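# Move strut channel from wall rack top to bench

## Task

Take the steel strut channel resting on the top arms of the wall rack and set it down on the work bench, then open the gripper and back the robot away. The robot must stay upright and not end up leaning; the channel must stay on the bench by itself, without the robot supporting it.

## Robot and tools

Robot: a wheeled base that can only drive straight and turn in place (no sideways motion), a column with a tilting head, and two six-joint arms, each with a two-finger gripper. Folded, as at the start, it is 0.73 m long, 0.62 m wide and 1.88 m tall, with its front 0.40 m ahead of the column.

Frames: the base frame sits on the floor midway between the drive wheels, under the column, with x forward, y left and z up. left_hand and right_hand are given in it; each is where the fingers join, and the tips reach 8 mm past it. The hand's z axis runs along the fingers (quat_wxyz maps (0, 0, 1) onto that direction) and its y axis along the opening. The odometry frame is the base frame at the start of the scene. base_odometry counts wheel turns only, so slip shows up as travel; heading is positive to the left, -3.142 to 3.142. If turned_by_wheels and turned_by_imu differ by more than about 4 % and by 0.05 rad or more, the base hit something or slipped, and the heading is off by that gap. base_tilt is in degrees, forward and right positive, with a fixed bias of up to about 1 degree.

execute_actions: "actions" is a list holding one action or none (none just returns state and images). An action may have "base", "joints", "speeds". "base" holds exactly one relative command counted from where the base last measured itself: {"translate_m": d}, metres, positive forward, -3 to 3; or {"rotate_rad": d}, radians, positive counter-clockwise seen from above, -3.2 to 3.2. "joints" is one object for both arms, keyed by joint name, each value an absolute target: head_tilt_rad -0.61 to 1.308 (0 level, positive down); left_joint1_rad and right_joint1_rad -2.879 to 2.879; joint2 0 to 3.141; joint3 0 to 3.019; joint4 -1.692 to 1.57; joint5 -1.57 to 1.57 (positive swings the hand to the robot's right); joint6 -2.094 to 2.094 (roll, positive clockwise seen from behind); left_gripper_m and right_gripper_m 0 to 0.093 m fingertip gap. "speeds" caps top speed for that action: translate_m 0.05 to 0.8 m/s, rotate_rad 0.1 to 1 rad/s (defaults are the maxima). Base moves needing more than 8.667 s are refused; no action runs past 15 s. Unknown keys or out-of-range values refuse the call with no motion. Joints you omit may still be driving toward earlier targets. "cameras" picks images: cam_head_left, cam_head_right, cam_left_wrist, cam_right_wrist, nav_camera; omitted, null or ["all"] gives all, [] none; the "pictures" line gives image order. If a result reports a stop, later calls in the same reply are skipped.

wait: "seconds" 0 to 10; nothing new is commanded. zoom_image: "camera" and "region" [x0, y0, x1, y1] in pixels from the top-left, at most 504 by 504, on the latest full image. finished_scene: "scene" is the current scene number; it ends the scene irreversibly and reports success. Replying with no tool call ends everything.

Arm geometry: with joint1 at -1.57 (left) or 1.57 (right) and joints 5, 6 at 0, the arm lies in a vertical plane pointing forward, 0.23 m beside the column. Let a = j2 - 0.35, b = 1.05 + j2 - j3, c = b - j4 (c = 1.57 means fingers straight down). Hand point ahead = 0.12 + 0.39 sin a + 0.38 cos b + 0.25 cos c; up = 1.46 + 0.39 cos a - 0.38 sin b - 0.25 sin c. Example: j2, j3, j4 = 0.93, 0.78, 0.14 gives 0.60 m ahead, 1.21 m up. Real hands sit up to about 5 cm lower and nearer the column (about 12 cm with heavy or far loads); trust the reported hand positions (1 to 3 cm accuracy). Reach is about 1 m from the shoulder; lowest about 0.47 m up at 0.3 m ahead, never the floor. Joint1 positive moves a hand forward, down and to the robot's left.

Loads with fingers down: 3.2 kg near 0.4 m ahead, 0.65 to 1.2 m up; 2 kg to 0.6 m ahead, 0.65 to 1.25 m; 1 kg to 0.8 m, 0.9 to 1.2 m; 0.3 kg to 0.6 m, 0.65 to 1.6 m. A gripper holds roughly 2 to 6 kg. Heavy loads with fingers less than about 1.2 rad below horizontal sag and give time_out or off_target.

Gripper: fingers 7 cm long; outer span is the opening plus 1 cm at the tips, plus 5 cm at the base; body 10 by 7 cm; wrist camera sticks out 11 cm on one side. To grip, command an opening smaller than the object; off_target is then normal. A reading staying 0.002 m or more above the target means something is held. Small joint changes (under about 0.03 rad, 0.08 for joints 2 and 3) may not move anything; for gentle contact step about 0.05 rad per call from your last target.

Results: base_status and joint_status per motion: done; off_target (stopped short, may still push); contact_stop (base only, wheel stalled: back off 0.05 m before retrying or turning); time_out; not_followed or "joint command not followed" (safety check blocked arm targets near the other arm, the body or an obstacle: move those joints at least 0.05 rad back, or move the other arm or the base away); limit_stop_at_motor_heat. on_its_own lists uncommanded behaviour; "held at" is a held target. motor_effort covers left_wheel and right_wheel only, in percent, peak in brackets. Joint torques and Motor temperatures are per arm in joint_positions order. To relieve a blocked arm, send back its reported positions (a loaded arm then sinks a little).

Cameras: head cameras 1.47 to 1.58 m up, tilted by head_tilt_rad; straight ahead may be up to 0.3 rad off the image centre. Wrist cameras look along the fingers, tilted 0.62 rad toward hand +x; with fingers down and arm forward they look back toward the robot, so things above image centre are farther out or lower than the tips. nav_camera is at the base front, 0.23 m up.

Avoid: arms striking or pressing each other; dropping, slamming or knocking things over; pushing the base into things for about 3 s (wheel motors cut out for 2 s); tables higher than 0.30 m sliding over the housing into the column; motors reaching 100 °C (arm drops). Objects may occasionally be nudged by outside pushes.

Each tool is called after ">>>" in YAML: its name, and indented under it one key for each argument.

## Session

>>> execute_actions:
  actions:
    - {"joints":{"head_tilt_rad":0.2}}

Scene clock: 0.93 s.
Joint torques (N m, as the arm reports them, + toward a larger angle): left_arm=[ 0.89 -7.18 -1.34 -1.03 -0.08 -0.07] | right_arm=[ 0.69 -7.75 -0.65 -1.46 -0.13  0.05]
Motor temperatures (°C, as the motors report them): left_arm=[27 32 27 26 24 24] | right_arm=[24 30 25 25 23 26]
base_odometry: x=+0.000 y=+0.000 heading=+0.000 (m, m, rad; odometry frame)
turned_by_wheels: +0.000 (rad since the last result)
turned_by_imu: +0.000 (rad since the last result)
base_tilt: forward=+0.2 right=-0.5 (deg)
base_status: not commanded
joint_positions: head_tilt_rad=+0.220 left_joint1_rad=-1.559 left_joint2_rad=+0.856 left_joint3_rad=+0.358 left_joint4_rad=-0.905 left_joint5_rad=-0.006 left_joint6_rad=-0.079 left_gripper_m=+0.095 right_joint1_rad=+1.546 right_joint2_rad=+0.901 right_joint3_rad=+0.424 right_joint4_rad=-0.908 right_joint5_rad=-0.036 right_joint6_rad=-0.010 right_gripper_m=+0.094
joint_status: all done
wheel_motors_off: 0
motor_effort: left_wheel=+4(4) right_wheel=+2(1) (%)
left_hand: x=+0.1320 y=+0.2279 z=+1.2537 quat_wxyz=(+0.425, +0.039, -0.904, -0.023) (m; base frame)
right_hand: x=+0.1584 y=-0.2249 z=+1.2416 quat_wxyz=(+0.417, -0.013, -0.909, -0.011) (m; base frame)
pictures: cam_head_left, cam_head_right, cam_left_wrist, cam_right_wrist, nav_camera
Images, in order (width x height): cam_head_left 896x504, cam_head_right 896x504, cam_left_wrist 504x504, cam_right_wrist 504x504, nav_camera 896x504.

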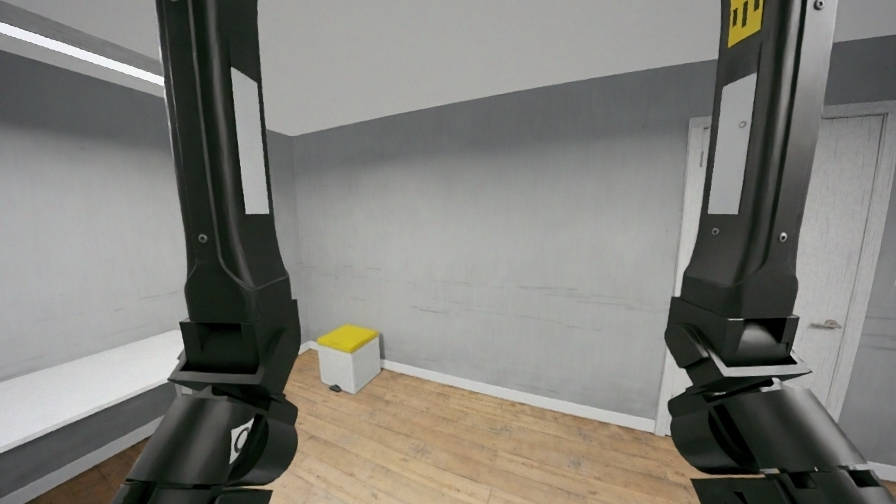

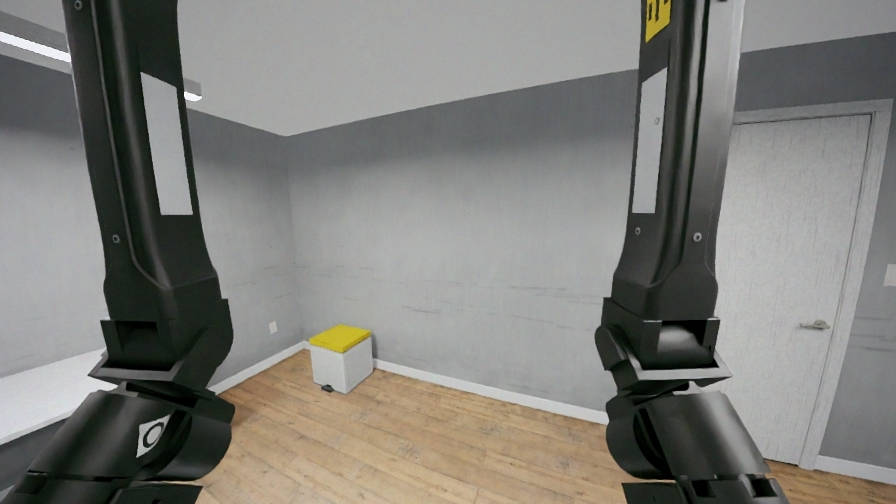

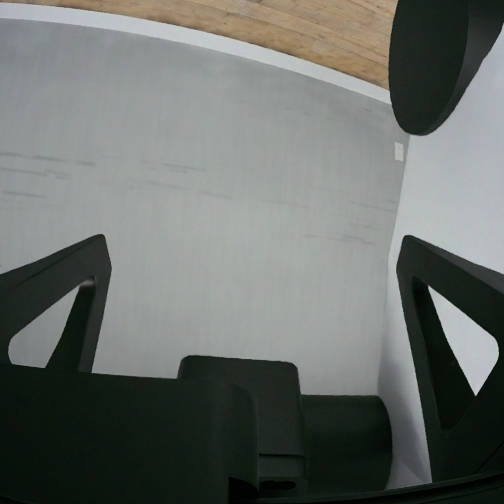

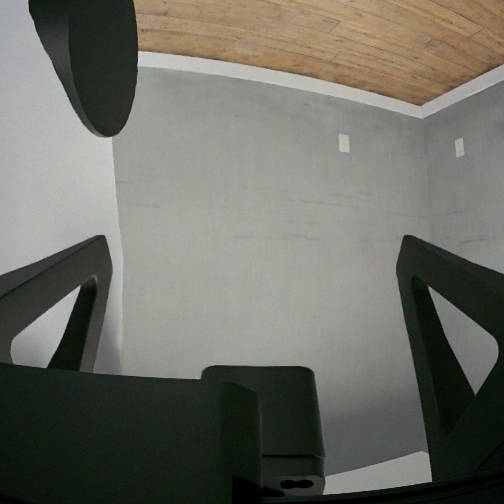

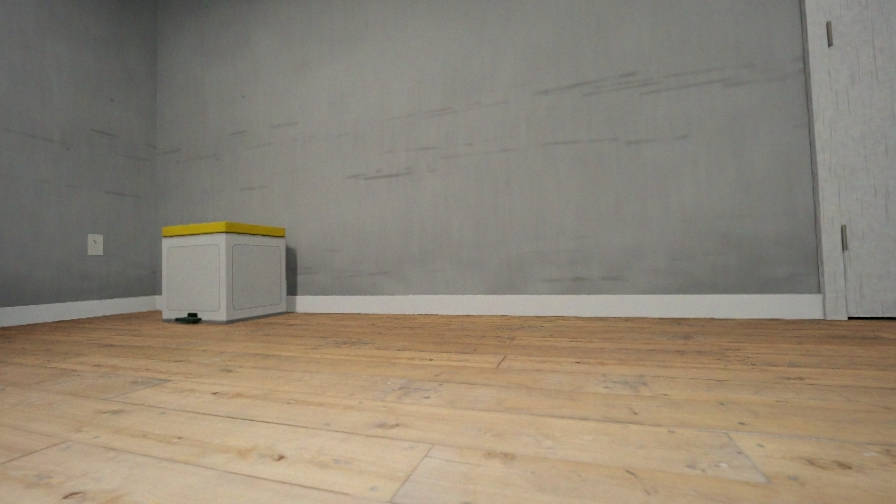

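>>> execute_actions:
  actions:
    - {"base":{"rotate_rad":-1.2}}
  cameras: ["cam_head_left","nav_camera"]

Scene clock: 8.10 s.
Joint torques (N m, as the arm reports them, + toward a larger angle): left_arm=[ 0.88 -7.08 -1.34 -1.05 -0.08 -0.07] | right_arm=[ 0.71 -7.92 -0.68 -1.5  -0.12  0.07]
Motor temperatures (°C, as the motors report them): left_arm=[27 32 27 26 24 24] | right_arm=[24 30 25 25 23 26]
base_odometry: x=+0.000 y=+0.000 heading=-1.199 (m, m, rad; odometry frame)
turned_by_wheels: -1.199 (rad since the last result)
turned_by_imu: -1.200 (rad since the last result)
base_tilt: forward=+0.1 right=-0.5 (deg)
base_status: done
joint_positions: head_tilt_rad=+0.220 left_joint1_rad=-1.559 left_joint2_rad=+0.856 left_joint3_rad=+0.358 left_joint4_rad=-0.905 left_joint5_rad=-0.006 left_joint6_rad=-0.079 left_gripper_m=+0.095 right_joint1_rad=+1.546 right_joint2_rad=+0.901 right_joint3_rad=+0.424 right_joint4_rad=-0.908 right_joint5_rad=-0.036 right_joint6_rad=-0.010 right_gripper_m=+0.094
joint_status: not commanded
wheel_motors_off: 0
motor_effort: left_wheel=+2(38) right_wheel=-1(24) (%)
left_hand: x=+0.1320 y=+0.2279 z=+1.2537 quat_wxyz=(+0.425, +0.039, -0.904, -0.023) (m; base frame)
right_hand: x=+0.1584 y=-0.2249 z=+1.2416 quat_wxyz=(+0.417, -0.013, -0.909, -0.011) (m; base frame)
pictures: cam_head_left, nav_camera
Images, in order (width x height): cam_head_left 896x504, nav_camera 896x504.

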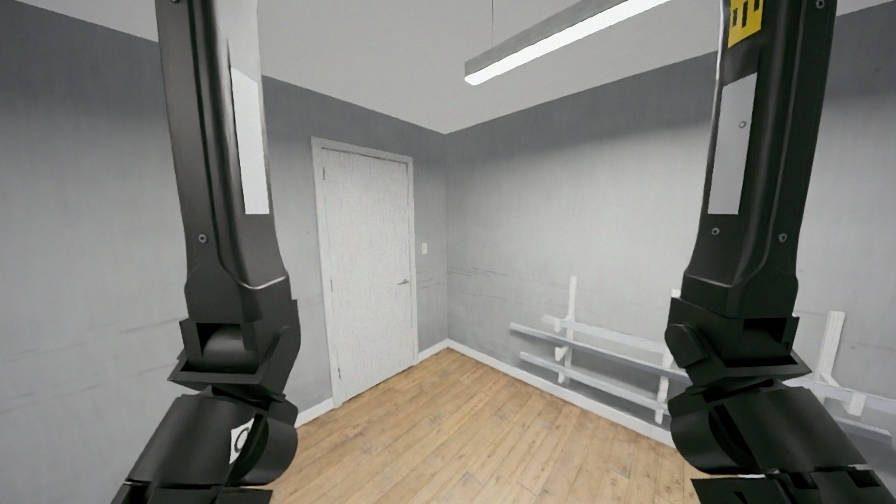

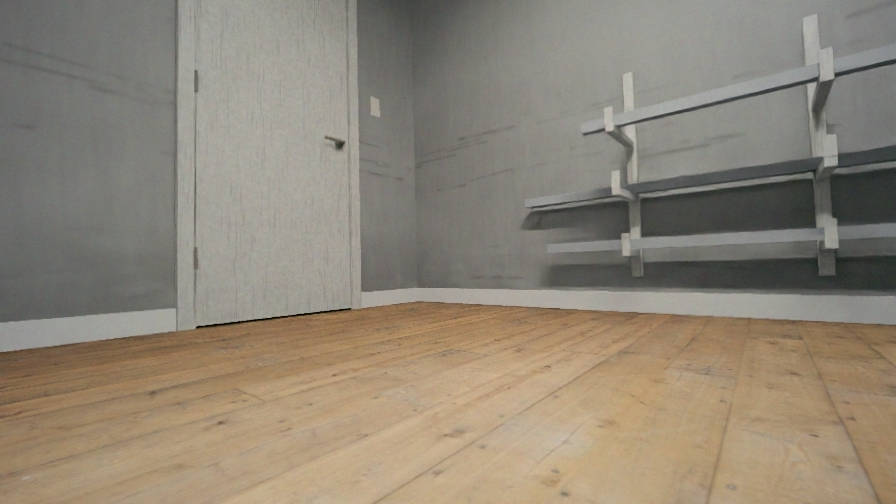

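>>> execute_actions:
  actions:
    - {"base":{"rotate_rad":-0.8}}
  cameras: ["cam_head_left","nav_camera"]

Scene clock: 17.10 s.
Joint torques (N m, as the arm reports them, + toward a larger angle): left_arm=[ 0.92 -7.18 -1.32 -1.02 -0.07 -0.07] | right_arm=[ 0.66 -7.74 -0.72 -1.54 -0.12  0.06]
Motor temperatures (°C, as the motors report them): left_arm=[27 32 27 26 24 24] | right_arm=[24 31 25 25 23 26]
base_odometry: x=+0.000 y=+0.000 heading=-1.999 (m, m, rad; odometry frame)
turned_by_wheels: -0.799 (rad since the last result)
turned_by_imu: -0.802 (rad since the last result)
base_tilt: forward=+0.2 right=-0.5 (deg)
base_status: done
joint_positions: head_tilt_rad=+0.220 left_joint1_rad=-1.559 left_joint2_rad=+0.856 left_joint3_rad=+0.358 left_joint4_rad=-0.905 left_joint5_rad=-0.006 left_joint6_rad=-0.079 left_gripper_m=+0.095 right_joint1_rad=+1.546 right_joint2_rad=+0.901 right_joint3_rad=+0.424 right_joint4_rad=-0.908 right_joint5_rad=-0.036 right_joint6_rad=-0.010 right_gripper_m=+0.094
joint_status: not commanded
wheel_motors_off: 0
motor_effort: left_wheel=+2(26) right_wheel=-2(24) (%)
left_hand: x=+0.1320 y=+0.2279 z=+1.2537 quat_wxyz=(+0.425, +0.039, -0.904, -0.023) (m; base frame)
right_hand: x=+0.1584 y=-0.2249 z=+1.2416 quat_wxyz=(+0.417, -0.013, -0.909, -0.011) (m; base frame)
pictures: cam_head_left, nav_camera
Images, in order (width x height): cam_head_left 896x504, nav_camera 896x504.

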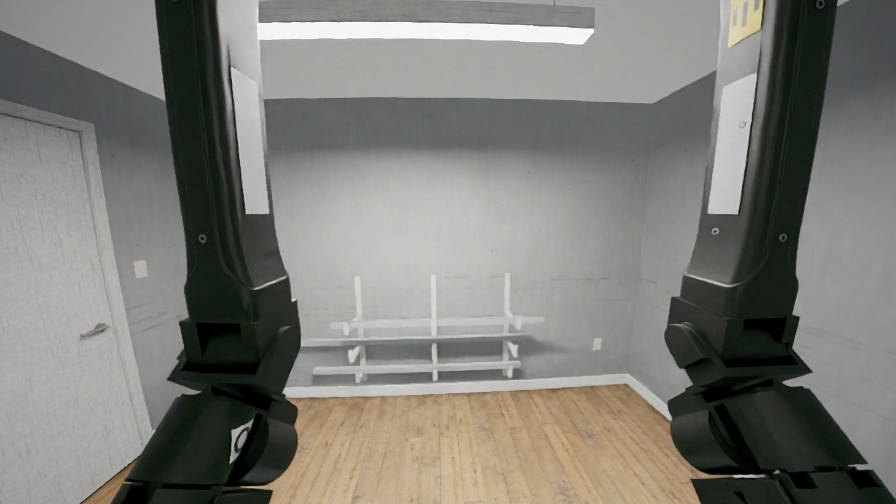

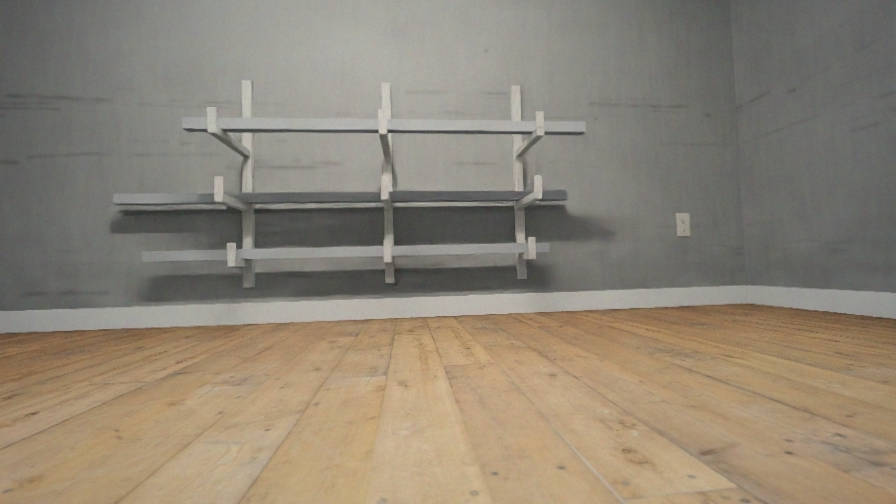

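>>> execute_actions:
  actions:
    - {"base":{"rotate_rad":1.5}}
  cameras: []

>>> execute_actions:
  actions:
    - {"base":{"translate_m":0.35}}
  cameras: []

>>> execute_actions:
  actions:
    - {"base":{"rotate_rad":-1.57}}
  cameras: []

>>> execute_actions:
  actions:
    - {"base":{"translate_m":0.9},"joints":{"head_tilt_rad":0.7,"left_joint2_rad":1.15,"left_joint3_rad":1.03,"left_joint4_rad":-0.4,"right_joint2_rad":1.15,"right_joint3_rad":1.03,"right_joint4_rad":-0.4,"left_joint6_rad":1.57,"right_joint6_rad":-1.57}}
  cameras: ["cam_head_left","nav_camera"]

Scene clock: 35.90 s.
Joint torques (N m, as the arm reports them, + toward a larger angle): left_arm=[ 0.86 -7.22 -1.31 -1.02 -0.08 -0.07] | right_arm=[ 0.53 -7.65 -0.7  -1.57 -0.12  0.05]
Motor temperatures (°C, as the motors report them): left_arm=[27 32 27 26 24 24] | right_arm=[24 31 25 25 23 26]
base_odometry: x=+0.000 y=+0.000 heading=-0.499 (m, m, rad; odometry frame)
turned_by_wheels: +1.500 (rad since the last result)
turned_by_imu: +1.498 (rad since the last result)
base_tilt: forward=+0.2 right=-0.5 (deg)
base_status: done
joint_positions: head_tilt_rad=+0.220 left_joint1_rad=-1.559 left_joint2_rad=+0.856 left_joint3_rad=+0.358 left_joint4_rad=-0.905 left_joint5_rad=-0.006 left_joint6_rad=-0.079 left_gripper_m=+0.095 right_joint1_rad=+1.546 right_joint2_rad=+0.901 right_joint3_rad=+0.424 right_joint4_rad=-0.908 right_joint5_rad=-0.036 right_joint6_rad=-0.010 right_gripper_m=+0.094
joint_status: not commanded
wheel_motors_off: 0
motor_effort: left_wheel=-4(28) right_wheel=-1(24) (%)
left_hand: x=+0.1320 y=+0.2279 z=+1.2537 quat_wxyz=(+0.425, +0.039, -0.904, -0.023) (m; base frame)
right_hand: x=+0.1584 y=-0.2249 z=+1.2416 quat_wxyz=(+0.417, -0.013, -0.909, -0.011) (m; base frame)
pictures: none
No camera images: the call's "cameras" was empty. Leave "cameras" out to get every camera's image.

Scene clock: 37.97 s.
Joint torques (N m, as the arm reports them, + toward a larger angle): left_arm=[ 0.94 -7.28 -1.28 -1.02 -0.08 -0.08] | right_arm=[ 0.62 -7.85 -0.88 -1.54 -0.11  0.05]
Motor temperatures (°C, as the motors report them): left_arm=[27 32 27 26 24 24] | right_arm=[24 31 25 25 23 26]
base_odometry: x=+0.307 y=-0.168 heading=-0.498 (m, m, rad; odometry frame)
turned_by_wheels: +0.001 (rad since the last result)
turned_by_imu: +0.000 (rad since the last result)
base_tilt: forward=+0.3 right=-0.5 (deg)
base_status: done
joint_positions: head_tilt_rad=+0.219 left_joint1_rad=-1.559 left_joint2_rad=+0.856 left_joint3_rad=+0.358 left_joint4_rad=-0.905 left_joint5_rad=-0.006 left_joint6_rad=-0.079 left_gripper_m=+0.095 right_joint1_rad=+1.546 right_joint2_rad=+0.901 right_joint3_rad=+0.426 right_joint4_rad=-0.908 right_joint5_rad=-0.036 right_joint6_rad=-0.010 right_gripper_m=+0.094
joint_status: not commanded
wheel_motors_off: 0
motor_effort: left_wheel=+1(52) right_wheel=+0(50) (%)
left_hand: x=+0.1320 y=+0.2279 z=+1.2537 quat_wxyz=(+0.425, +0.039, -0.904, -0.023) (m; base frame)
right_hand: x=+0.1590 y=-0.2249 z=+1.2414 quat_wxyz=(+0.416, -0.013, -0.909, -0.011) (m; base frame)
pictures: none
No camera images: the call's "cameras" was empty. Leave "cameras" out to get every camera's image.

Scene clock: 40.83 s.
Joint torques (N m, as the arm reports them, + toward a larger angle): left_arm=[ 0.82 -7.28 -1.32 -1.02 -0.08 -0.07] | right_arm=[ 0.77 -7.71 -0.79 -1.47 -0.11  0.06]
Motor temperatures (°C, as the motors report them): left_arm=[27 32 27 26 24 24] | right_arm=[24 31 25 25 23 26]
base_odometry: x=+0.307 y=-0.168 heading=-2.068 (m, m, rad; odometry frame)
turned_by_wheels: -1.570 (rad since the last result)
turned_by_imu: -1.571 (rad since the last result)
base_tilt: forward=+0.2 right=-0.4 (deg)
base_status: done
joint_positions: head_tilt_rad=+0.219 left_joint1_rad=-1.559 left_joint2_rad=+0.856 left_joint3_rad=+0.358 left_joint4_rad=-0.905 left_joint5_rad=-0.006 left_joint6_rad=-0.079 left_gripper_m=+0.095 right_joint1_rad=+1.546 right_joint2_rad=+0.901 right_joint3_rad=+0.426 right_joint4_rad=-0.908 right_joint5_rad=-0.036 right_joint6_rad=-0.010 right_gripper_m=+0.094
joint_status: not commanded
wheel_motors_off: 0
motor_effort: left_wheel=+2(34) right_wheel=-2(41) (%)
left_hand: x=+0.1320 y=+0.2279 z=+1.2537 quat_wxyz=(+0.425, +0.039, -0.904, -0.023) (m; base frame)
right_hand: x=+0.1590 y=-0.2249 z=+1.2414 quat_wxyz=(+0.416, -0.013, -0.909, -0.011) (m; base frame)
pictures: none
No camera images: the call's "cameras" was empty. Leave "cameras" out to get every camera's image.

Scene clock: 43.93 s.
Joint torques (N m, as the arm reports them, + toward a larger angle): left_arm=[  0.92 -17.54   4.32   0.3    0.02   0.05] | right_arm=[  0.71 -16.03   3.36   0.03  -0.22  -0.05]
Motor temperatures (°C, as the motors report them): left_arm=[27 32 27 26 24 24] | right_arm=[24 31 25 25 23 26]
base_odometry: x=-0.122 y=-0.958 heading=-2.068 (m, m, rad; odometry frame)
turned_by_wheels: +0.000 (rad since the last result)
turned_by_imu: -0.001 (rad since the last result)
base_tilt: forward=+0.4 right=-0.5 (deg)
base_status: done
joint_positions: head_tilt_rad=+0.703 left_joint1_rad=-1.559 left_joint2_rad=+1.153 left_joint3_rad=+1.021 left_joint4_rad=-0.398 left_joint5_rad=-0.006 left_joint6_rad=+1.557 left_gripper_m=+0.095 right_joint1_rad=+1.546 right_joint2_rad=+1.151 right_joint3_rad=+1.028 right_joint4_rad=-0.401 right_joint5_rad=-0.036 right_joint6_rad=-1.560 right_gripper_m=+0.094
joint_status: all done
wheel_motors_off: 0
motor_effort: left_wheel=-1(55) right_wheel=+0(51) (%)
left_hand: x=+0.5457 y=+0.2316 z=+1.1233 quat_wxyz=(+0.008, -0.700, -0.714, -0.003) (m; base frame)
right_hand: x=+0.5504 y=-0.2321 z=+1.1256 quat_wxyz=(-0.005, +0.699, -0.715, -0.005) (m; base frame)
pictures: cam_head_left, nav_camera
Images, in order (width x height): cam_head_left 896x504, nav_camera 896x504.

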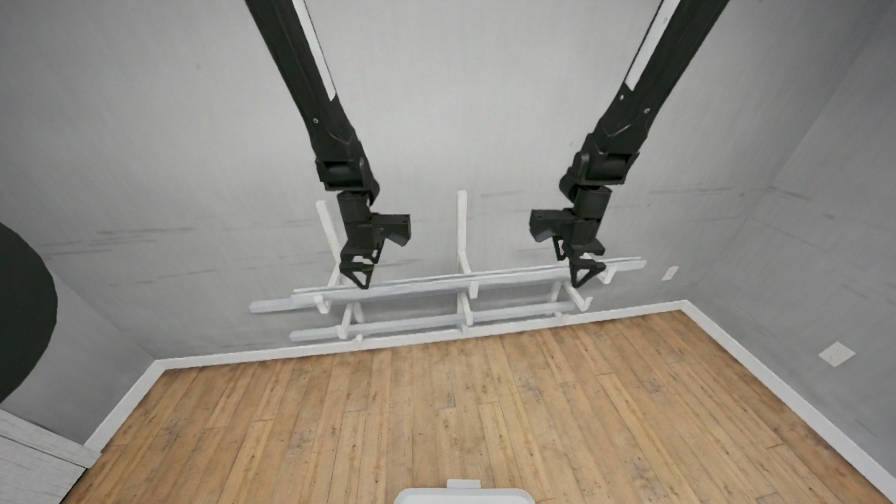

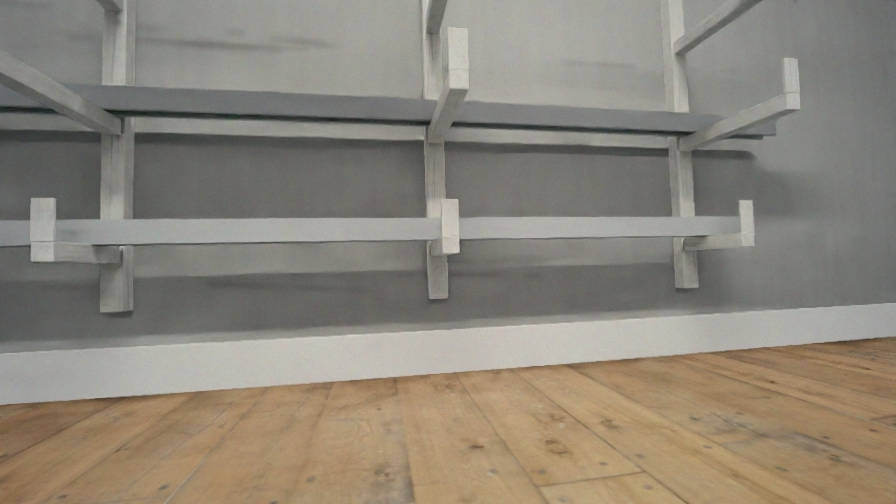

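>>> execute_actions:
  actions:
    - {"base":{"rotate_rad":-0.3}}
  cameras: []

>>> execute_actions:
  actions:
    - {"base":{"translate_m":0.42}}
  cameras: []

>>> execute_actions:
  actions:
    - {"base":{"rotate_rad":0.47}}
  cameras: ["cam_head_left","cam_left_wrist","cam_right_wrist","nav_camera"]

Scene clock: 64.20 s.
Joint torques (N m, as the arm reports them, + toward a larger angle): left_arm=[  0.78 -17.55   4.29   0.3    0.02   0.05] | right_arm=[  0.74 -15.88   3.26   0.06  -0.22  -0.06]
Motor temperatures (°C, as the motors report them): left_arm=[27 34 28 26 24 24] | right_arm=[24 33 26 25 23 26]
base_odometry: x=-0.122 y=-0.959 heading=-2.367 (m, m, rad; odometry frame)
turned_by_wheels: -0.299 (rad since the last result)
turned_by_imu: -0.297 (rad since the last result)
base_tilt: forward=+0.3 right=-0.4 (deg)
base_status: done
joint_positions: head_tilt_rad=+0.703 left_joint1_rad=-1.559 left_joint2_rad=+1.153 left_joint3_rad=+1.021 left_joint4_rad=-0.398 left_joint5_rad=-0.006 left_joint6_rad=+1.557 left_gripper_m=+0.095 right_joint1_rad=+1.546 right_joint2_rad=+1.151 right_joint3_rad=+1.028 right_joint4_rad=-0.401 right_joint5_rad=-0.036 right_joint6_rad=-1.560 right_gripper_m=+0.094
joint_status: not commanded
wheel_motors_off: 0
motor_effort: left_wheel=+1(40) right_wheel=-1(43) (%)
left_hand: x=+0.5457 y=+0.2316 z=+1.1233 quat_wxyz=(+0.008, -0.700, -0.714, -0.003) (m; base frame)
right_hand: x=+0.5504 y=-0.2321 z=+1.1256 quat_wxyz=(-0.005, +0.699, -0.715, -0.005) (m; base frame)
pictures: none
No camera images: the call's "cameras" was empty. Leave "cameras" out to get every camera's image.

Scene clock: 66.47 s.
Joint torques (N m, as the arm reports them, + toward a larger angle): left_arm=[  0.88 -17.64   4.17   0.29   0.02   0.05] | right_arm=[  0.66 -16.51   3.34   0.08  -0.2   -0.06]
Motor temperatures (°C, as the motors report them): left_arm=[27 34 28 26 24 24] | right_arm=[24 33 26 25 23 26]
base_odometry: x=-0.423 y=-1.252 heading=-2.368 (m, m, rad; odometry frame)
turned_by_wheels: +0.000 (rad since the last result)
turned_by_imu: -0.001 (rad since the last result)
base_tilt: forward=+0.3 right=-0.4 (deg)
base_status: done
joint_positions: head_tilt_rad=+0.704 left_joint1_rad=-1.559 left_joint2_rad=+1.153 left_joint3_rad=+1.023 left_joint4_rad=-0.398 left_joint5_rad=-0.006 left_joint6_rad=+1.557 left_gripper_m=+0.095 right_joint1_rad=+1.546 right_joint2_rad=+1.150 right_joint3_rad=+1.029 right_joint4_rad=-0.401 right_joint5_rad=-0.036 right_joint6_rad=-1.560 right_gripper_m=+0.094
joint_status: not commanded
wheel_motors_off: 0
motor_effort: left_wheel=+0(51) right_wheel=+2(50) (%)
left_hand: x=+0.5469 y=+0.2316 z=+1.1237 quat_wxyz=(+0.007, -0.700, -0.714, -0.004) (m; base frame)
right_hand: x=+0.5510 y=-0.2321 z=+1.1259 quat_wxyz=(-0.006, +0.699, -0.715, -0.004) (m; base frame)
pictures: none
No camera images: the call's "cameras" was empty. Leave "cameras" out to get every camera's image.

Scene clock: 68.20 s.
Joint torques (N m, as the arm reports them, + toward a larger angle): left_arm=[  0.92 -17.44   4.12   0.31   0.02   0.05] | right_arm=[  0.7  -16.1    3.27   0.06  -0.23  -0.06]
Motor temperatures (°C, as the motors report them): left_arm=[27 35 28 26 24 24] | right_arm=[24 33 26 25 23 26]
base_odometry: x=-0.423 y=-1.252 heading=-1.898 (m, m, rad; odometry frame)
turned_by_wheels: +0.470 (rad since the last result)
turned_by_imu: +0.467 (rad since the last result)
base_tilt: forward=+0.2 right=-0.4 (deg)
base_status: done
joint_positions: head_tilt_rad=+0.704 left_joint1_rad=-1.559 left_joint2_rad=+1.153 left_joint3_rad=+1.023 left_joint4_rad=-0.398 left_joint5_rad=-0.006 left_joint6_rad=+1.557 left_gripper_m=+0.095 right_joint1_rad=+1.546 right_joint2_rad=+1.150 right_joint3_rad=+1.029 right_joint4_rad=-0.401 right_joint5_rad=-0.036 right_joint6_rad=-1.560 right_gripper_m=+0.094
joint_status: not commanded
wheel_motors_off: 0
motor_effort: left_wheel=-2(46) right_wheel=+3(34) (%)
left_hand: x=+0.5469 y=+0.2316 z=+1.1237 quat_wxyz=(+0.007, -0.700, -0.714, -0.004) (m; base frame)
right_hand: x=+0.5510 y=-0.2321 z=+1.1259 quat_wxyz=(-0.006, +0.699, -0.715, -0.004) (m; base frame)
pictures: cam_head_left, cam_left_wrist, cam_right_wrist, nav_camera
Images, in order (width x height): cam_head_left 896x504, cam_left_wrist 504x504, cam_right_wrist 504x504, nav_camera 896x504.

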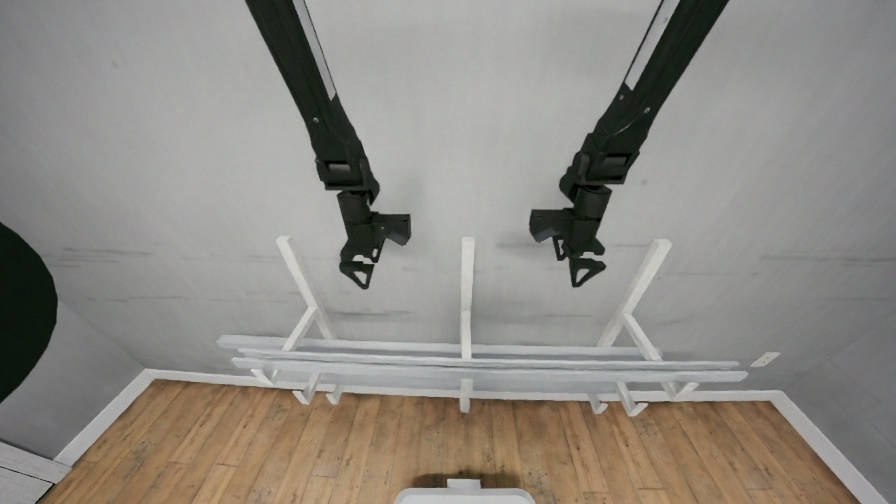

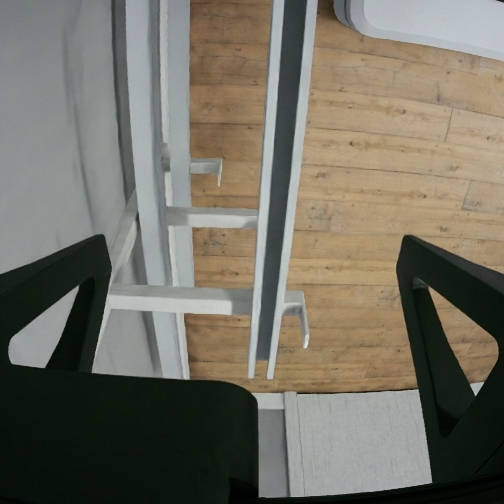

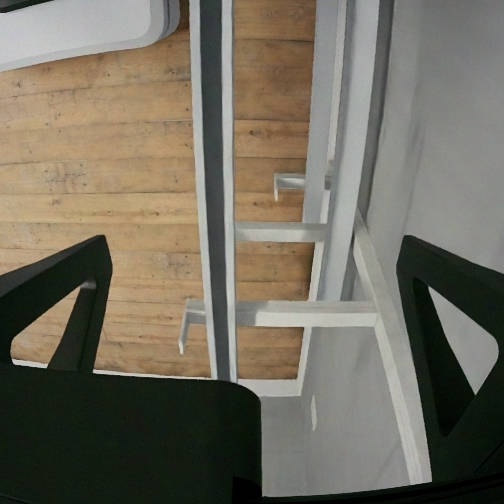

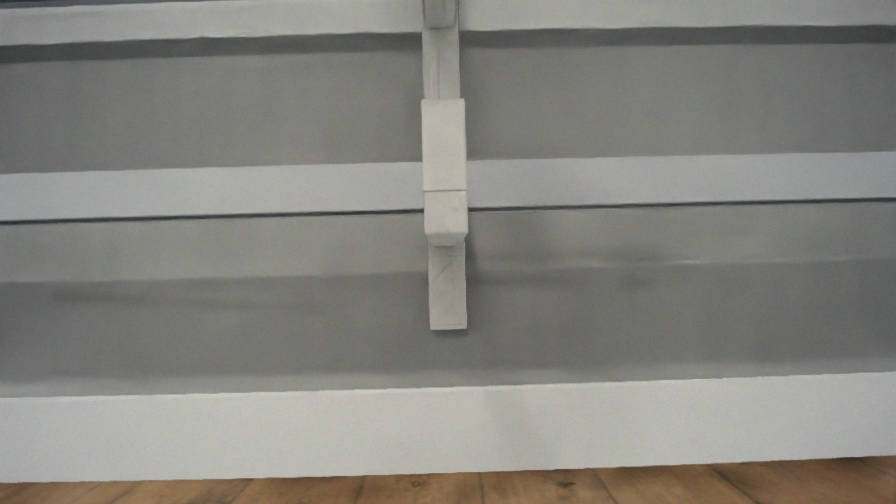

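>>> execute_actions:
  actions:
    - {"joints":{"left_joint2_rad":1.75,"left_joint3_rad":1.27,"left_joint4_rad":-0.04,"right_joint2_rad":1.75,"right_joint3_rad":1.27,"right_joint4_rad":-0.04}}
  cameras: ["cam_left_wrist","cam_right_wrist"]

Scene clock: 77.27 s.
Joint torques (N m, as the arm reports them, + toward a larger angle): left_arm=[  0.94 -18.75   0.69   0.49   0.02   0.04] | right_arm=[  0.63 -17.75   0.61   0.06  -0.23  -0.04]
Motor temperatures (°C, as the motors report them): left_arm=[27 35 28 26 24 24] | right_arm=[24 33 26 25 23 26]
base_odometry: x=-0.423 y=-1.252 heading=-1.898 (m, m, rad; odometry frame)
turned_by_wheels: +0.000 (rad since the last result)
turned_by_imu: -0.001 (rad since the last result)
base_tilt: forward=+0.2 right=-0.3 (deg)
base_status: not commanded
joint_positions: head_tilt_rad=+0.704 left_joint1_rad=-1.559 left_joint2_rad=+1.762 left_joint3_rad=+1.265 left_joint4_rad=-0.044 left_joint5_rad=-0.006 left_joint6_rad=+1.558 left_gripper_m=+0.095 right_joint1_rad=+1.546 right_joint2_rad=+1.760 right_joint3_rad=+1.268 right_joint4_rad=-0.043 right_joint5_rad=-0.036 right_joint6_rad=-1.562 right_gripper_m=+0.094
joint_status: all done
wheel_motors_off: 0
motor_effort: left_wheel=-7(9) right_wheel=+5(7) (%)
left_hand: x=+0.5100 y=+0.2337 z=+0.8880 quat_wxyz=(+0.012, -0.701, -0.714, +0.000) (m; base frame)
right_hand: x=+0.5132 y=-0.2366 z=+0.8890 quat_wxyz=(-0.001, +0.699, -0.715, -0.009) (m; base frame)
pictures: cam_left_wrist, cam_right_wrist
Images, in order (width x height): cam_left_wrist 504x504, cam_right_wrist 504x504.

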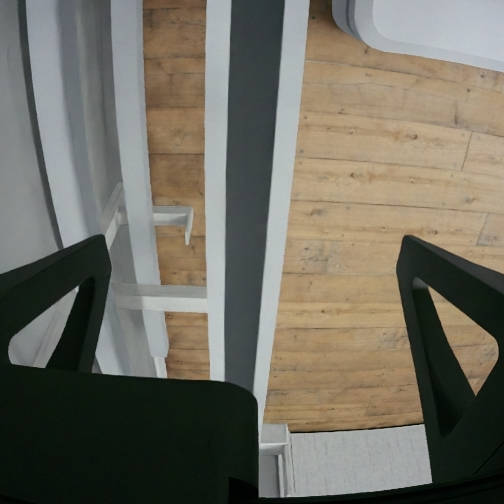

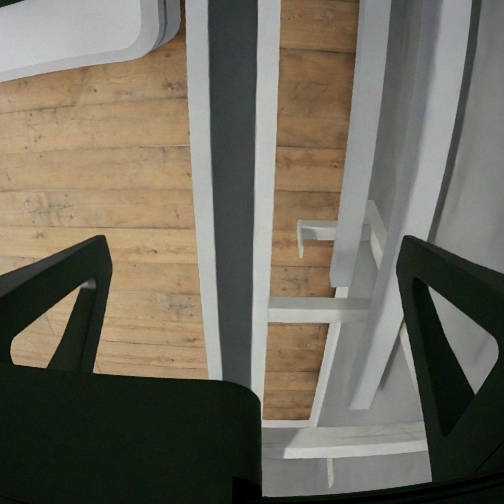

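>>> execute_actions:
  actions:
    - {"joints":{"left_joint2_rad":2.14,"left_joint3_rad":1.65,"left_joint4_rad":-0.03,"right_joint2_rad":2.14,"right_joint3_rad":1.65,"right_joint4_rad":-0.03}}
  cameras: ["cam_head_left","cam_left_wrist","cam_right_wrist"]

Scene clock: 87.17 s.
Joint torques (N m, as the arm reports them, + toward a larger angle): left_arm=[  0.89 -11.78   2.49   0.61  -0.02  -0.02] | right_arm=[ 0.69 -6.11  5.51  2.09 -0.22 -0.02]
Motor temperatures (°C, as the motors report them): left_arm=[27 35 28 26 24 24] | right_arm=[24 33 26 25 23 26]
base_odometry: x=-0.423 y=-1.252 heading=-1.898 (m, m, rad; odometry frame)
turned_by_wheels: +0.000 (rad since the last result)
turned_by_imu: -0.001 (rad since the last result)
base_tilt: forward=+0.1 right=-0.5 (deg)
base_status: not commanded
joint_positions: head_tilt_rad=+0.704 left_joint1_rad=-1.559 left_joint2_rad=+2.054 left_joint3_rad=+1.635 left_joint4_rad=-0.034 left_joint5_rad=-0.005 left_joint6_rad=+1.564 left_gripper_m=+0.095 right_joint1_rad=+1.546 right_joint2_rad=+1.985 right_joint3_rad=+1.589 right_joint4_rad=-0.079 right_joint5_rad=-0.036 right_joint6_rad=-1.562 right_gripper_m=+0.094
joint_status: right_joint2_rad time_out (moved +0.226 of +0.380); the others done
wheel_motors_off: 0
on_its_own: right_joint2_rad reads +1.985 and still pushes toward +2.140 since a time_out
motor_effort: left_wheel=-5(12) right_wheel=+9(11) (%)
left_hand: x=+0.5623 y=+0.2350 z=+0.7786 quat_wxyz=(-0.020, -0.702, -0.711, -0.030) (m; base frame)
right_hand: x=+0.5678 y=-0.2391 z=+0.8055 quat_wxyz=(-0.022, +0.700, -0.714, +0.012) (m; base frame)
pictures: cam_head_left, cam_left_wrist, cam_right_wrist
Images, in order (width x height): cam_head_left 896x504, cam_left_wrist 504x504, cam_right_wrist 504x504.

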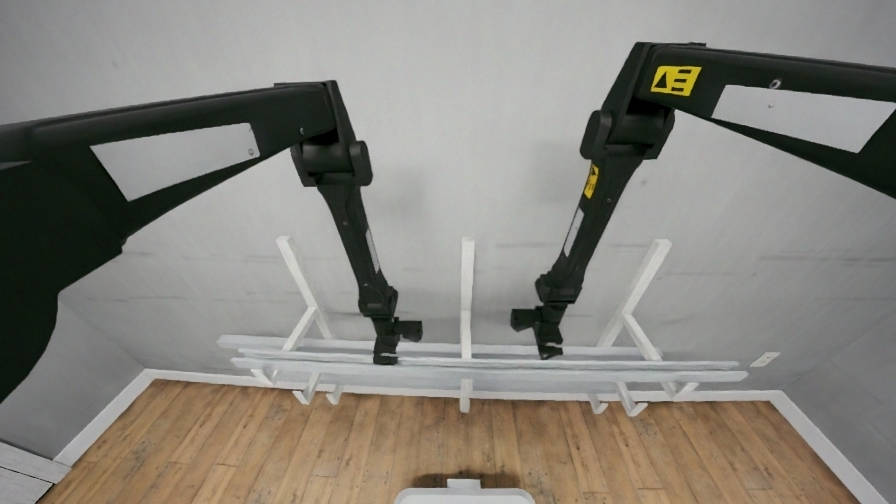

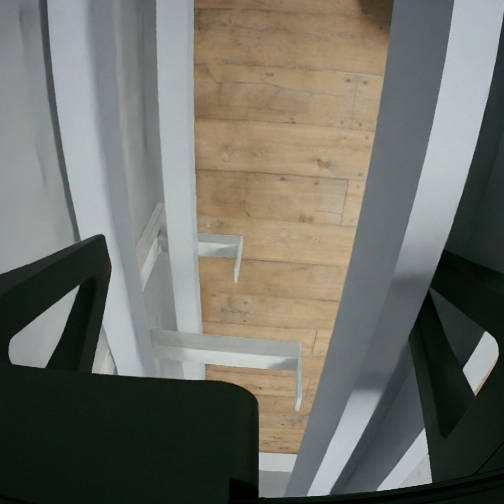

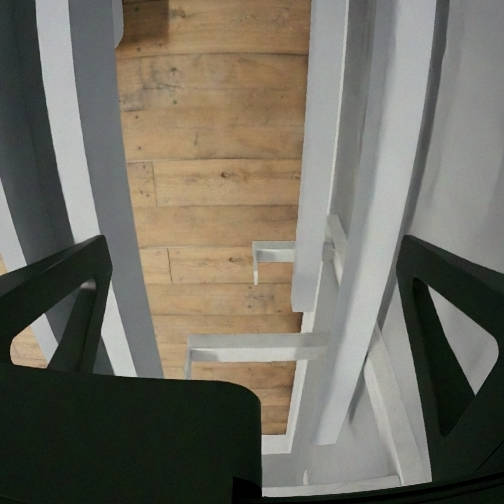

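>>> execute_actions:
  actions:
    - {"joints":{"left_joint2_rad":1.75,"left_joint3_rad":1.27,"left_joint4_rad":-0.04,"right_joint2_rad":1.75,"right_joint3_rad":1.27,"right_joint4_rad":-0.04}}
  cameras: []

>>> execute_actions:
  actions:
    - {"joints":{"left_joint2_rad":1.95,"left_joint3_rad":1.45,"left_joint4_rad":0.0,"right_joint2_rad":1.95,"right_joint3_rad":1.45,"right_joint4_rad":0.0}}
  cameras: []

>>> execute_actions:
  actions:
    - {"joints":{"left_joint2_rad":2.05,"left_joint3_rad":1.57,"left_joint4_rad":0.0,"right_joint2_rad":2.05,"right_joint3_rad":1.57,"right_joint4_rad":0.0}}
  cameras: ["cam_left_wrist","cam_right_wrist"]

Scene clock: 100.33 s.
Joint torques (N m, as the arm reports them, + toward a larger angle): left_arm=[  0.89 -18.04  -0.16   0.18  -0.03  -0.03] | right_arm=[  0.59 -16.11   0.29   0.27  -0.22  -0.02]
Motor temperatures (°C, as the motors report them): left_arm=[27 34 28 26 24 24] | right_arm=[24 32 27 25 23 26]
base_odometry: x=-0.423 y=-1.252 heading=-1.898 (m, m, rad; odometry frame)
turned_by_wheels: +0.000 (rad since the last result)
turned_by_imu: +0.000 (rad since the last result)
base_tilt: forward=+0.2 right=-0.5 (deg)
base_status: not commanded
joint_positions: head_tilt_rad=+0.704 left_joint1_rad=-1.559 left_joint2_rad=+1.748 left_joint3_rad=+1.277 left_joint4_rad=-0.033 left_joint5_rad=-0.005 left_joint6_rad=+1.566 left_gripper_m=+0.095 right_joint1_rad=+1.546 right_joint2_rad=+1.739 right_joint3_rad=+1.273 right_joint4_rad=-0.044 right_joint5_rad=-0.036 right_joint6_rad=-1.562 right_gripper_m=+0.094
joint_status: all done
wheel_motors_off: 0
motor_effort: left_wheel=-6(9) right_wheel=+9(11) (%)
left_hand: x=+0.5283 y=+0.2336 z=+0.8938 quat_wxyz=(-0.002, -0.703, -0.711, -0.013) (m; base frame)
right_hand: x=+0.5277 y=-0.2367 z=+0.8971 quat_wxyz=(-0.010, +0.700, -0.714, +0.000) (m; base frame)
pictures: none
No camera images: the call's "cameras" was empty. Leave "cameras" out to get every camera's image.

Scene clock: 101.40 s.
Joint torques (N m, as the arm reports them, + toward a larger angle): left_arm=[  1.02 -18.88   0.22   0.44  -0.02  -0.03] | right_arm=[  0.62 -17.68   0.53   0.16  -0.21  -0.04]
Motor temperatures (°C, as the motors report them): left_arm=[27 35 28 26 24 24] | right_arm=[24 32 27 25 23 26]
base_odometry: x=-0.423 y=-1.252 heading=-1.898 (m, m, rad; odometry frame)
turned_by_wheels: +0.000 (rad since the last result)
turned_by_imu: +0.000 (rad since the last result)
base_tilt: forward=+0.2 right=-0.3 (deg)
base_status: not commanded
joint_positions: head_tilt_rad=+0.704 left_joint1_rad=-1.559 left_joint2_rad=+1.958 left_joint3_rad=+1.449 left_joint4_rad=-0.002 left_joint5_rad=-0.005 left_joint6_rad=+1.566 left_gripper_m=+0.095 right_joint1_rad=+1.546 right_joint2_rad=+1.957 right_joint3_rad=+1.447 right_joint4_rad=-0.005 right_joint5_rad=-0.036 right_joint6_rad=-1.562 right_gripper_m=+0.094
joint_status: all done
wheel_motors_off: 0
motor_effort: left_wheel=-5(7) right_wheel=+7(7) (%)
left_hand: x=+0.5172 y=+0.2344 z=+0.8127 quat_wxyz=(+0.001, -0.703, -0.711, -0.010) (m; base frame)
right_hand: x=+0.5156 y=-0.2383 z=+0.8131 quat_wxyz=(-0.008, +0.700, -0.714, -0.002) (m; base frame)
pictures: none
No camera images: the call's "cameras" was empty. Leave "cameras" out to get every camera's image.

Scene clock: 102.17 s.
Joint torques (N m, as the arm reports them, + toward a larger angle): left_arm=[  0.83 -17.91   1.26   0.7   -0.01  -0.03] | right_arm=[  0.54 -11.8    5.08   1.5   -0.22  -0.03]
Motor temperatures (°C, as the motors report them): left_arm=[27 35 28 26 24 24] | right_arm=[24 32 27 25 23 26]
base_odometry: x=-0.423 y=-1.252 heading=-1.898 (m, m, rad; odometry frame)
turned_by_wheels: +0.000 (rad since the last result)
turned_by_imu: +0.000 (rad since the last result)
base_tilt: forward=+0.2 right=-0.5 (deg)
base_status: not commanded
joint_positions: head_tilt_rad=+0.704 left_joint1_rad=-1.559 left_joint2_rad=+2.044 left_joint3_rad=+1.561 left_joint4_rad=-0.008 left_joint5_rad=-0.005 left_joint6_rad=+1.566 left_gripper_m=+0.095 right_joint1_rad=+1.546 right_joint2_rad=+1.980 right_joint3_rad=+1.505 right_joint4_rad=-0.036 right_joint5_rad=-0.036 right_joint6_rad=-1.562 right_gripper_m=+0.094
joint_status: all done
wheel_motors_off: 0
motor_effort: left_wheel=-5(6) right_wheel=+9(9) (%)
left_hand: x=+0.5290 y=+0.2347 z=+0.7800 quat_wxyz=(-0.006, -0.703, -0.711, -0.017) (m; base frame)
right_hand: x=+0.5294 y=-0.2386 z=+0.8049 quat_wxyz=(-0.010, +0.700, -0.714, -0.001) (m; base frame)
pictures: cam_left_wrist, cam_right_wrist
Images, in order (width x height): cam_left_wrist 504x504, cam_right_wrist 504x504.

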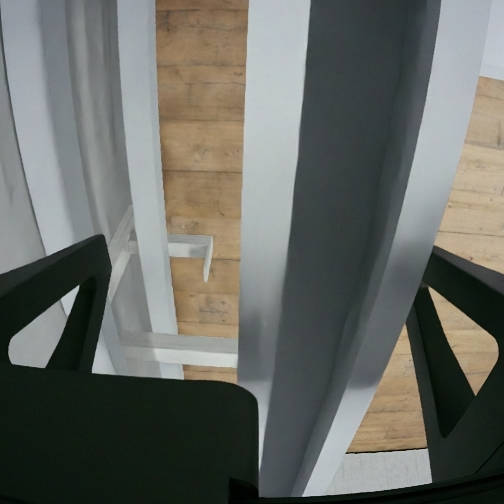

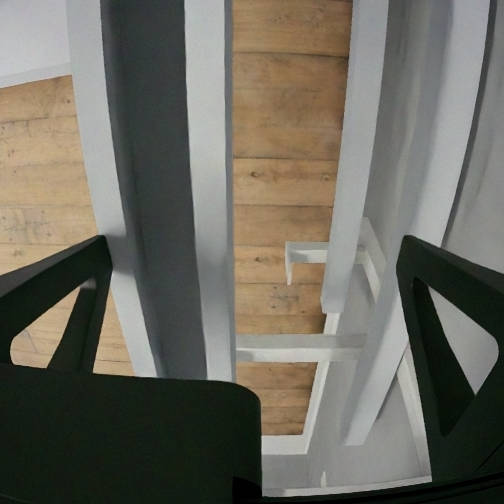

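>>> execute_actions:
  actions:
    - {"joints":{"left_joint2_rad":1.93,"left_joint3_rad":1.45,"right_joint2_rad":1.93,"right_joint3_rad":1.45}}
  cameras: []

>>> execute_actions:
  actions:
    - {"base":{"translate_m":-0.035}}
  cameras: []

>>> execute_actions:
  actions:
    - {"joints":{"left_joint2_rad":2.06,"left_joint3_rad":1.57,"right_joint2_rad":2.06,"right_joint3_rad":1.57}}
  cameras: ["cam_left_wrist","cam_right_wrist"]

Scene clock: 111.47 s.
Joint torques (N m, as the arm reports them, + toward a larger angle): left_arm=[  0.96 -18.78   0.56   0.62  -0.02  -0.03] | right_arm=[  0.63 -18.56   0.37   0.47  -0.22  -0.03]
Motor temperatures (°C, as the motors report them): left_arm=[27 35 27 26 24 24] | right_arm=[24 33 27 25 23 26]
base_odometry: x=-0.423 y=-1.252 heading=-1.898 (m, m, rad; odometry frame)
turned_by_wheels: +0.000 (rad since the last result)
turned_by_imu: +0.000 (rad since the last result)
base_tilt: forward=+0.2 right=-0.5 (deg)
base_status: not commanded
joint_positions: head_tilt_rad=+0.704 left_joint1_rad=-1.559 left_joint2_rad=+1.934 left_joint3_rad=+1.449 left_joint4_rad=-0.006 left_joint5_rad=-0.005 left_joint6_rad=+1.566 left_gripper_m=+0.095 right_joint1_rad=+1.546 right_joint2_rad=+1.948 right_joint3_rad=+1.449 right_joint4_rad=-0.011 right_joint5_rad=-0.036 right_joint6_rad=-1.562 right_gripper_m=+0.094
joint_status: all done
wheel_motors_off: 0
motor_effort: left_wheel=-6(6) right_wheel=+8(10) (%)
left_hand: x=+0.5308 y=+0.2343 z=+0.8221 quat_wxyz=(-0.006, -0.703, -0.711, -0.017) (m; base frame)
right_hand: x=+0.5205 y=-0.2383 z=+0.8165 quat_wxyz=(-0.009, +0.700, -0.715, -0.001) (m; base frame)
pictures: none
No camera images: the call's "cameras" was empty. Leave "cameras" out to get every camera's image.

Scene clock: 112.40 s.
Joint torques (N m, as the arm reports them, + toward a larger angle): left_arm=[  1.15 -18.75   0.74   0.6   -0.01  -0.03] | right_arm=[  0.74 -18.09   0.63   0.4   -0.22  -0.04]
Motor temperatures (°C, as the motors report them): left_arm=[27 35 27 26 24 24] | right_arm=[24 33 27 25 23 26]
base_odometry: x=-0.411 y=-1.219 heading=-1.898 (m, m, rad; odometry frame)
turned_by_wheels: +0.001 (rad since the last result)
turned_by_imu: +0.001 (rad since the last result)
base_tilt: forward=+0.3 right=-0.4 (deg)
base_status: done
joint_positions: head_tilt_rad=+0.704 left_joint1_rad=-1.559 left_joint2_rad=+1.934 left_joint3_rad=+1.447 left_joint4_rad=-0.006 left_joint5_rad=-0.005 left_joint6_rad=+1.566 left_gripper_m=+0.095 right_joint1_rad=+1.546 right_joint2_rad=+1.941 right_joint3_rad=+1.448 right_joint4_rad=-0.008 right_joint5_rad=-0.036 right_joint6_rad=-1.562 right_gripper_m=+0.094
joint_status: not commanded
wheel_motors_off: 0
motor_effort: left_wheel=+0(55) right_wheel=-1(44) (%)
left_hand: x=+0.5301 y=+0.2343 z=+0.8222 quat_wxyz=(-0.006, -0.703, -0.711, -0.016) (m; base frame)
right_hand: x=+0.5251 y=-0.2383 z=+0.8194 quat_wxyz=(-0.013, +0.700, -0.714, +0.003) (m; base frame)
pictures: none
No camera images: the call's "cameras" was empty. Leave "cameras" out to get every camera's image.

Scene clock: 113.33 s.
Joint torques (N m, as the arm reports them, + toward a larger angle): left_arm=[  0.96 -17.75   0.14   0.53  -0.01  -0.03] | right_arm=[  0.67 -17.24   0.44   0.31  -0.22  -0.02]
Motor temperatures (°C, as the motors report them): left_arm=[27 35 27 26 24 24] | right_arm=[24 33 27 25 23 26]
base_odometry: x=-0.411 y=-1.219 heading=-1.898 (m, m, rad; odometry frame)
turned_by_wheels: +0.000 (rad since the last result)
turned_by_imu: +0.000 (rad since the last result)
base_tilt: forward=+0.3 right=-0.5 (deg)
base_status: not commanded
joint_positions: head_tilt_rad=+0.704 left_joint1_rad=-1.559 left_joint2_rad=+2.056 left_joint3_rad=+1.574 left_joint4_rad=-0.002 left_joint5_rad=-0.005 left_joint6_rad=+1.566 left_gripper_m=+0.095 right_joint1_rad=+1.546 right_joint2_rad=+2.053 right_joint3_rad=+1.570 right_joint4_rad=-0.004 right_joint5_rad=-0.036 right_joint6_rad=-1.562 right_gripper_m=+0.094
joint_status: all done
wheel_motors_off: 0
motor_effort: left_wheel=-2(3) right_wheel=-2(4) (%)
left_hand: x=+0.5304 y=+0.2348 z=+0.7757 quat_wxyz=(-0.008, -0.703, -0.711, -0.019) (m; base frame)
right_hand: x=+0.5294 y=-0.2392 z=+0.7767 quat_wxyz=(-0.018, +0.700, -0.714, +0.008) (m; base frame)
pictures: cam_left_wrist, cam_right_wrist
Images, in order (width x height): cam_left_wrist 504x504, cam_right_wrist 504x504.

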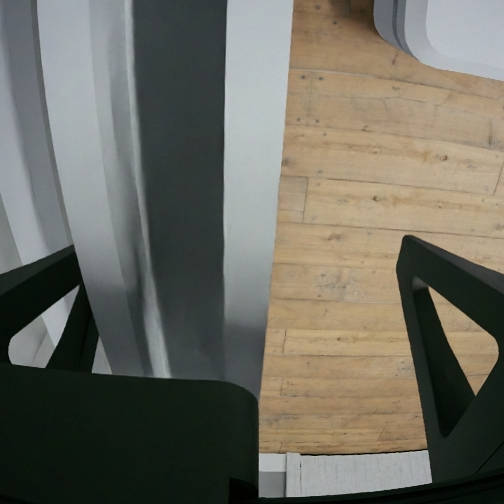

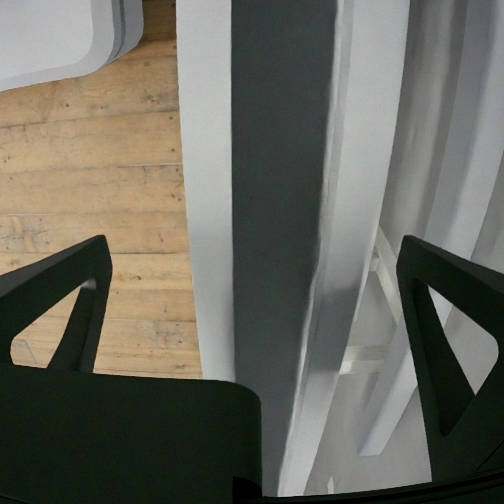

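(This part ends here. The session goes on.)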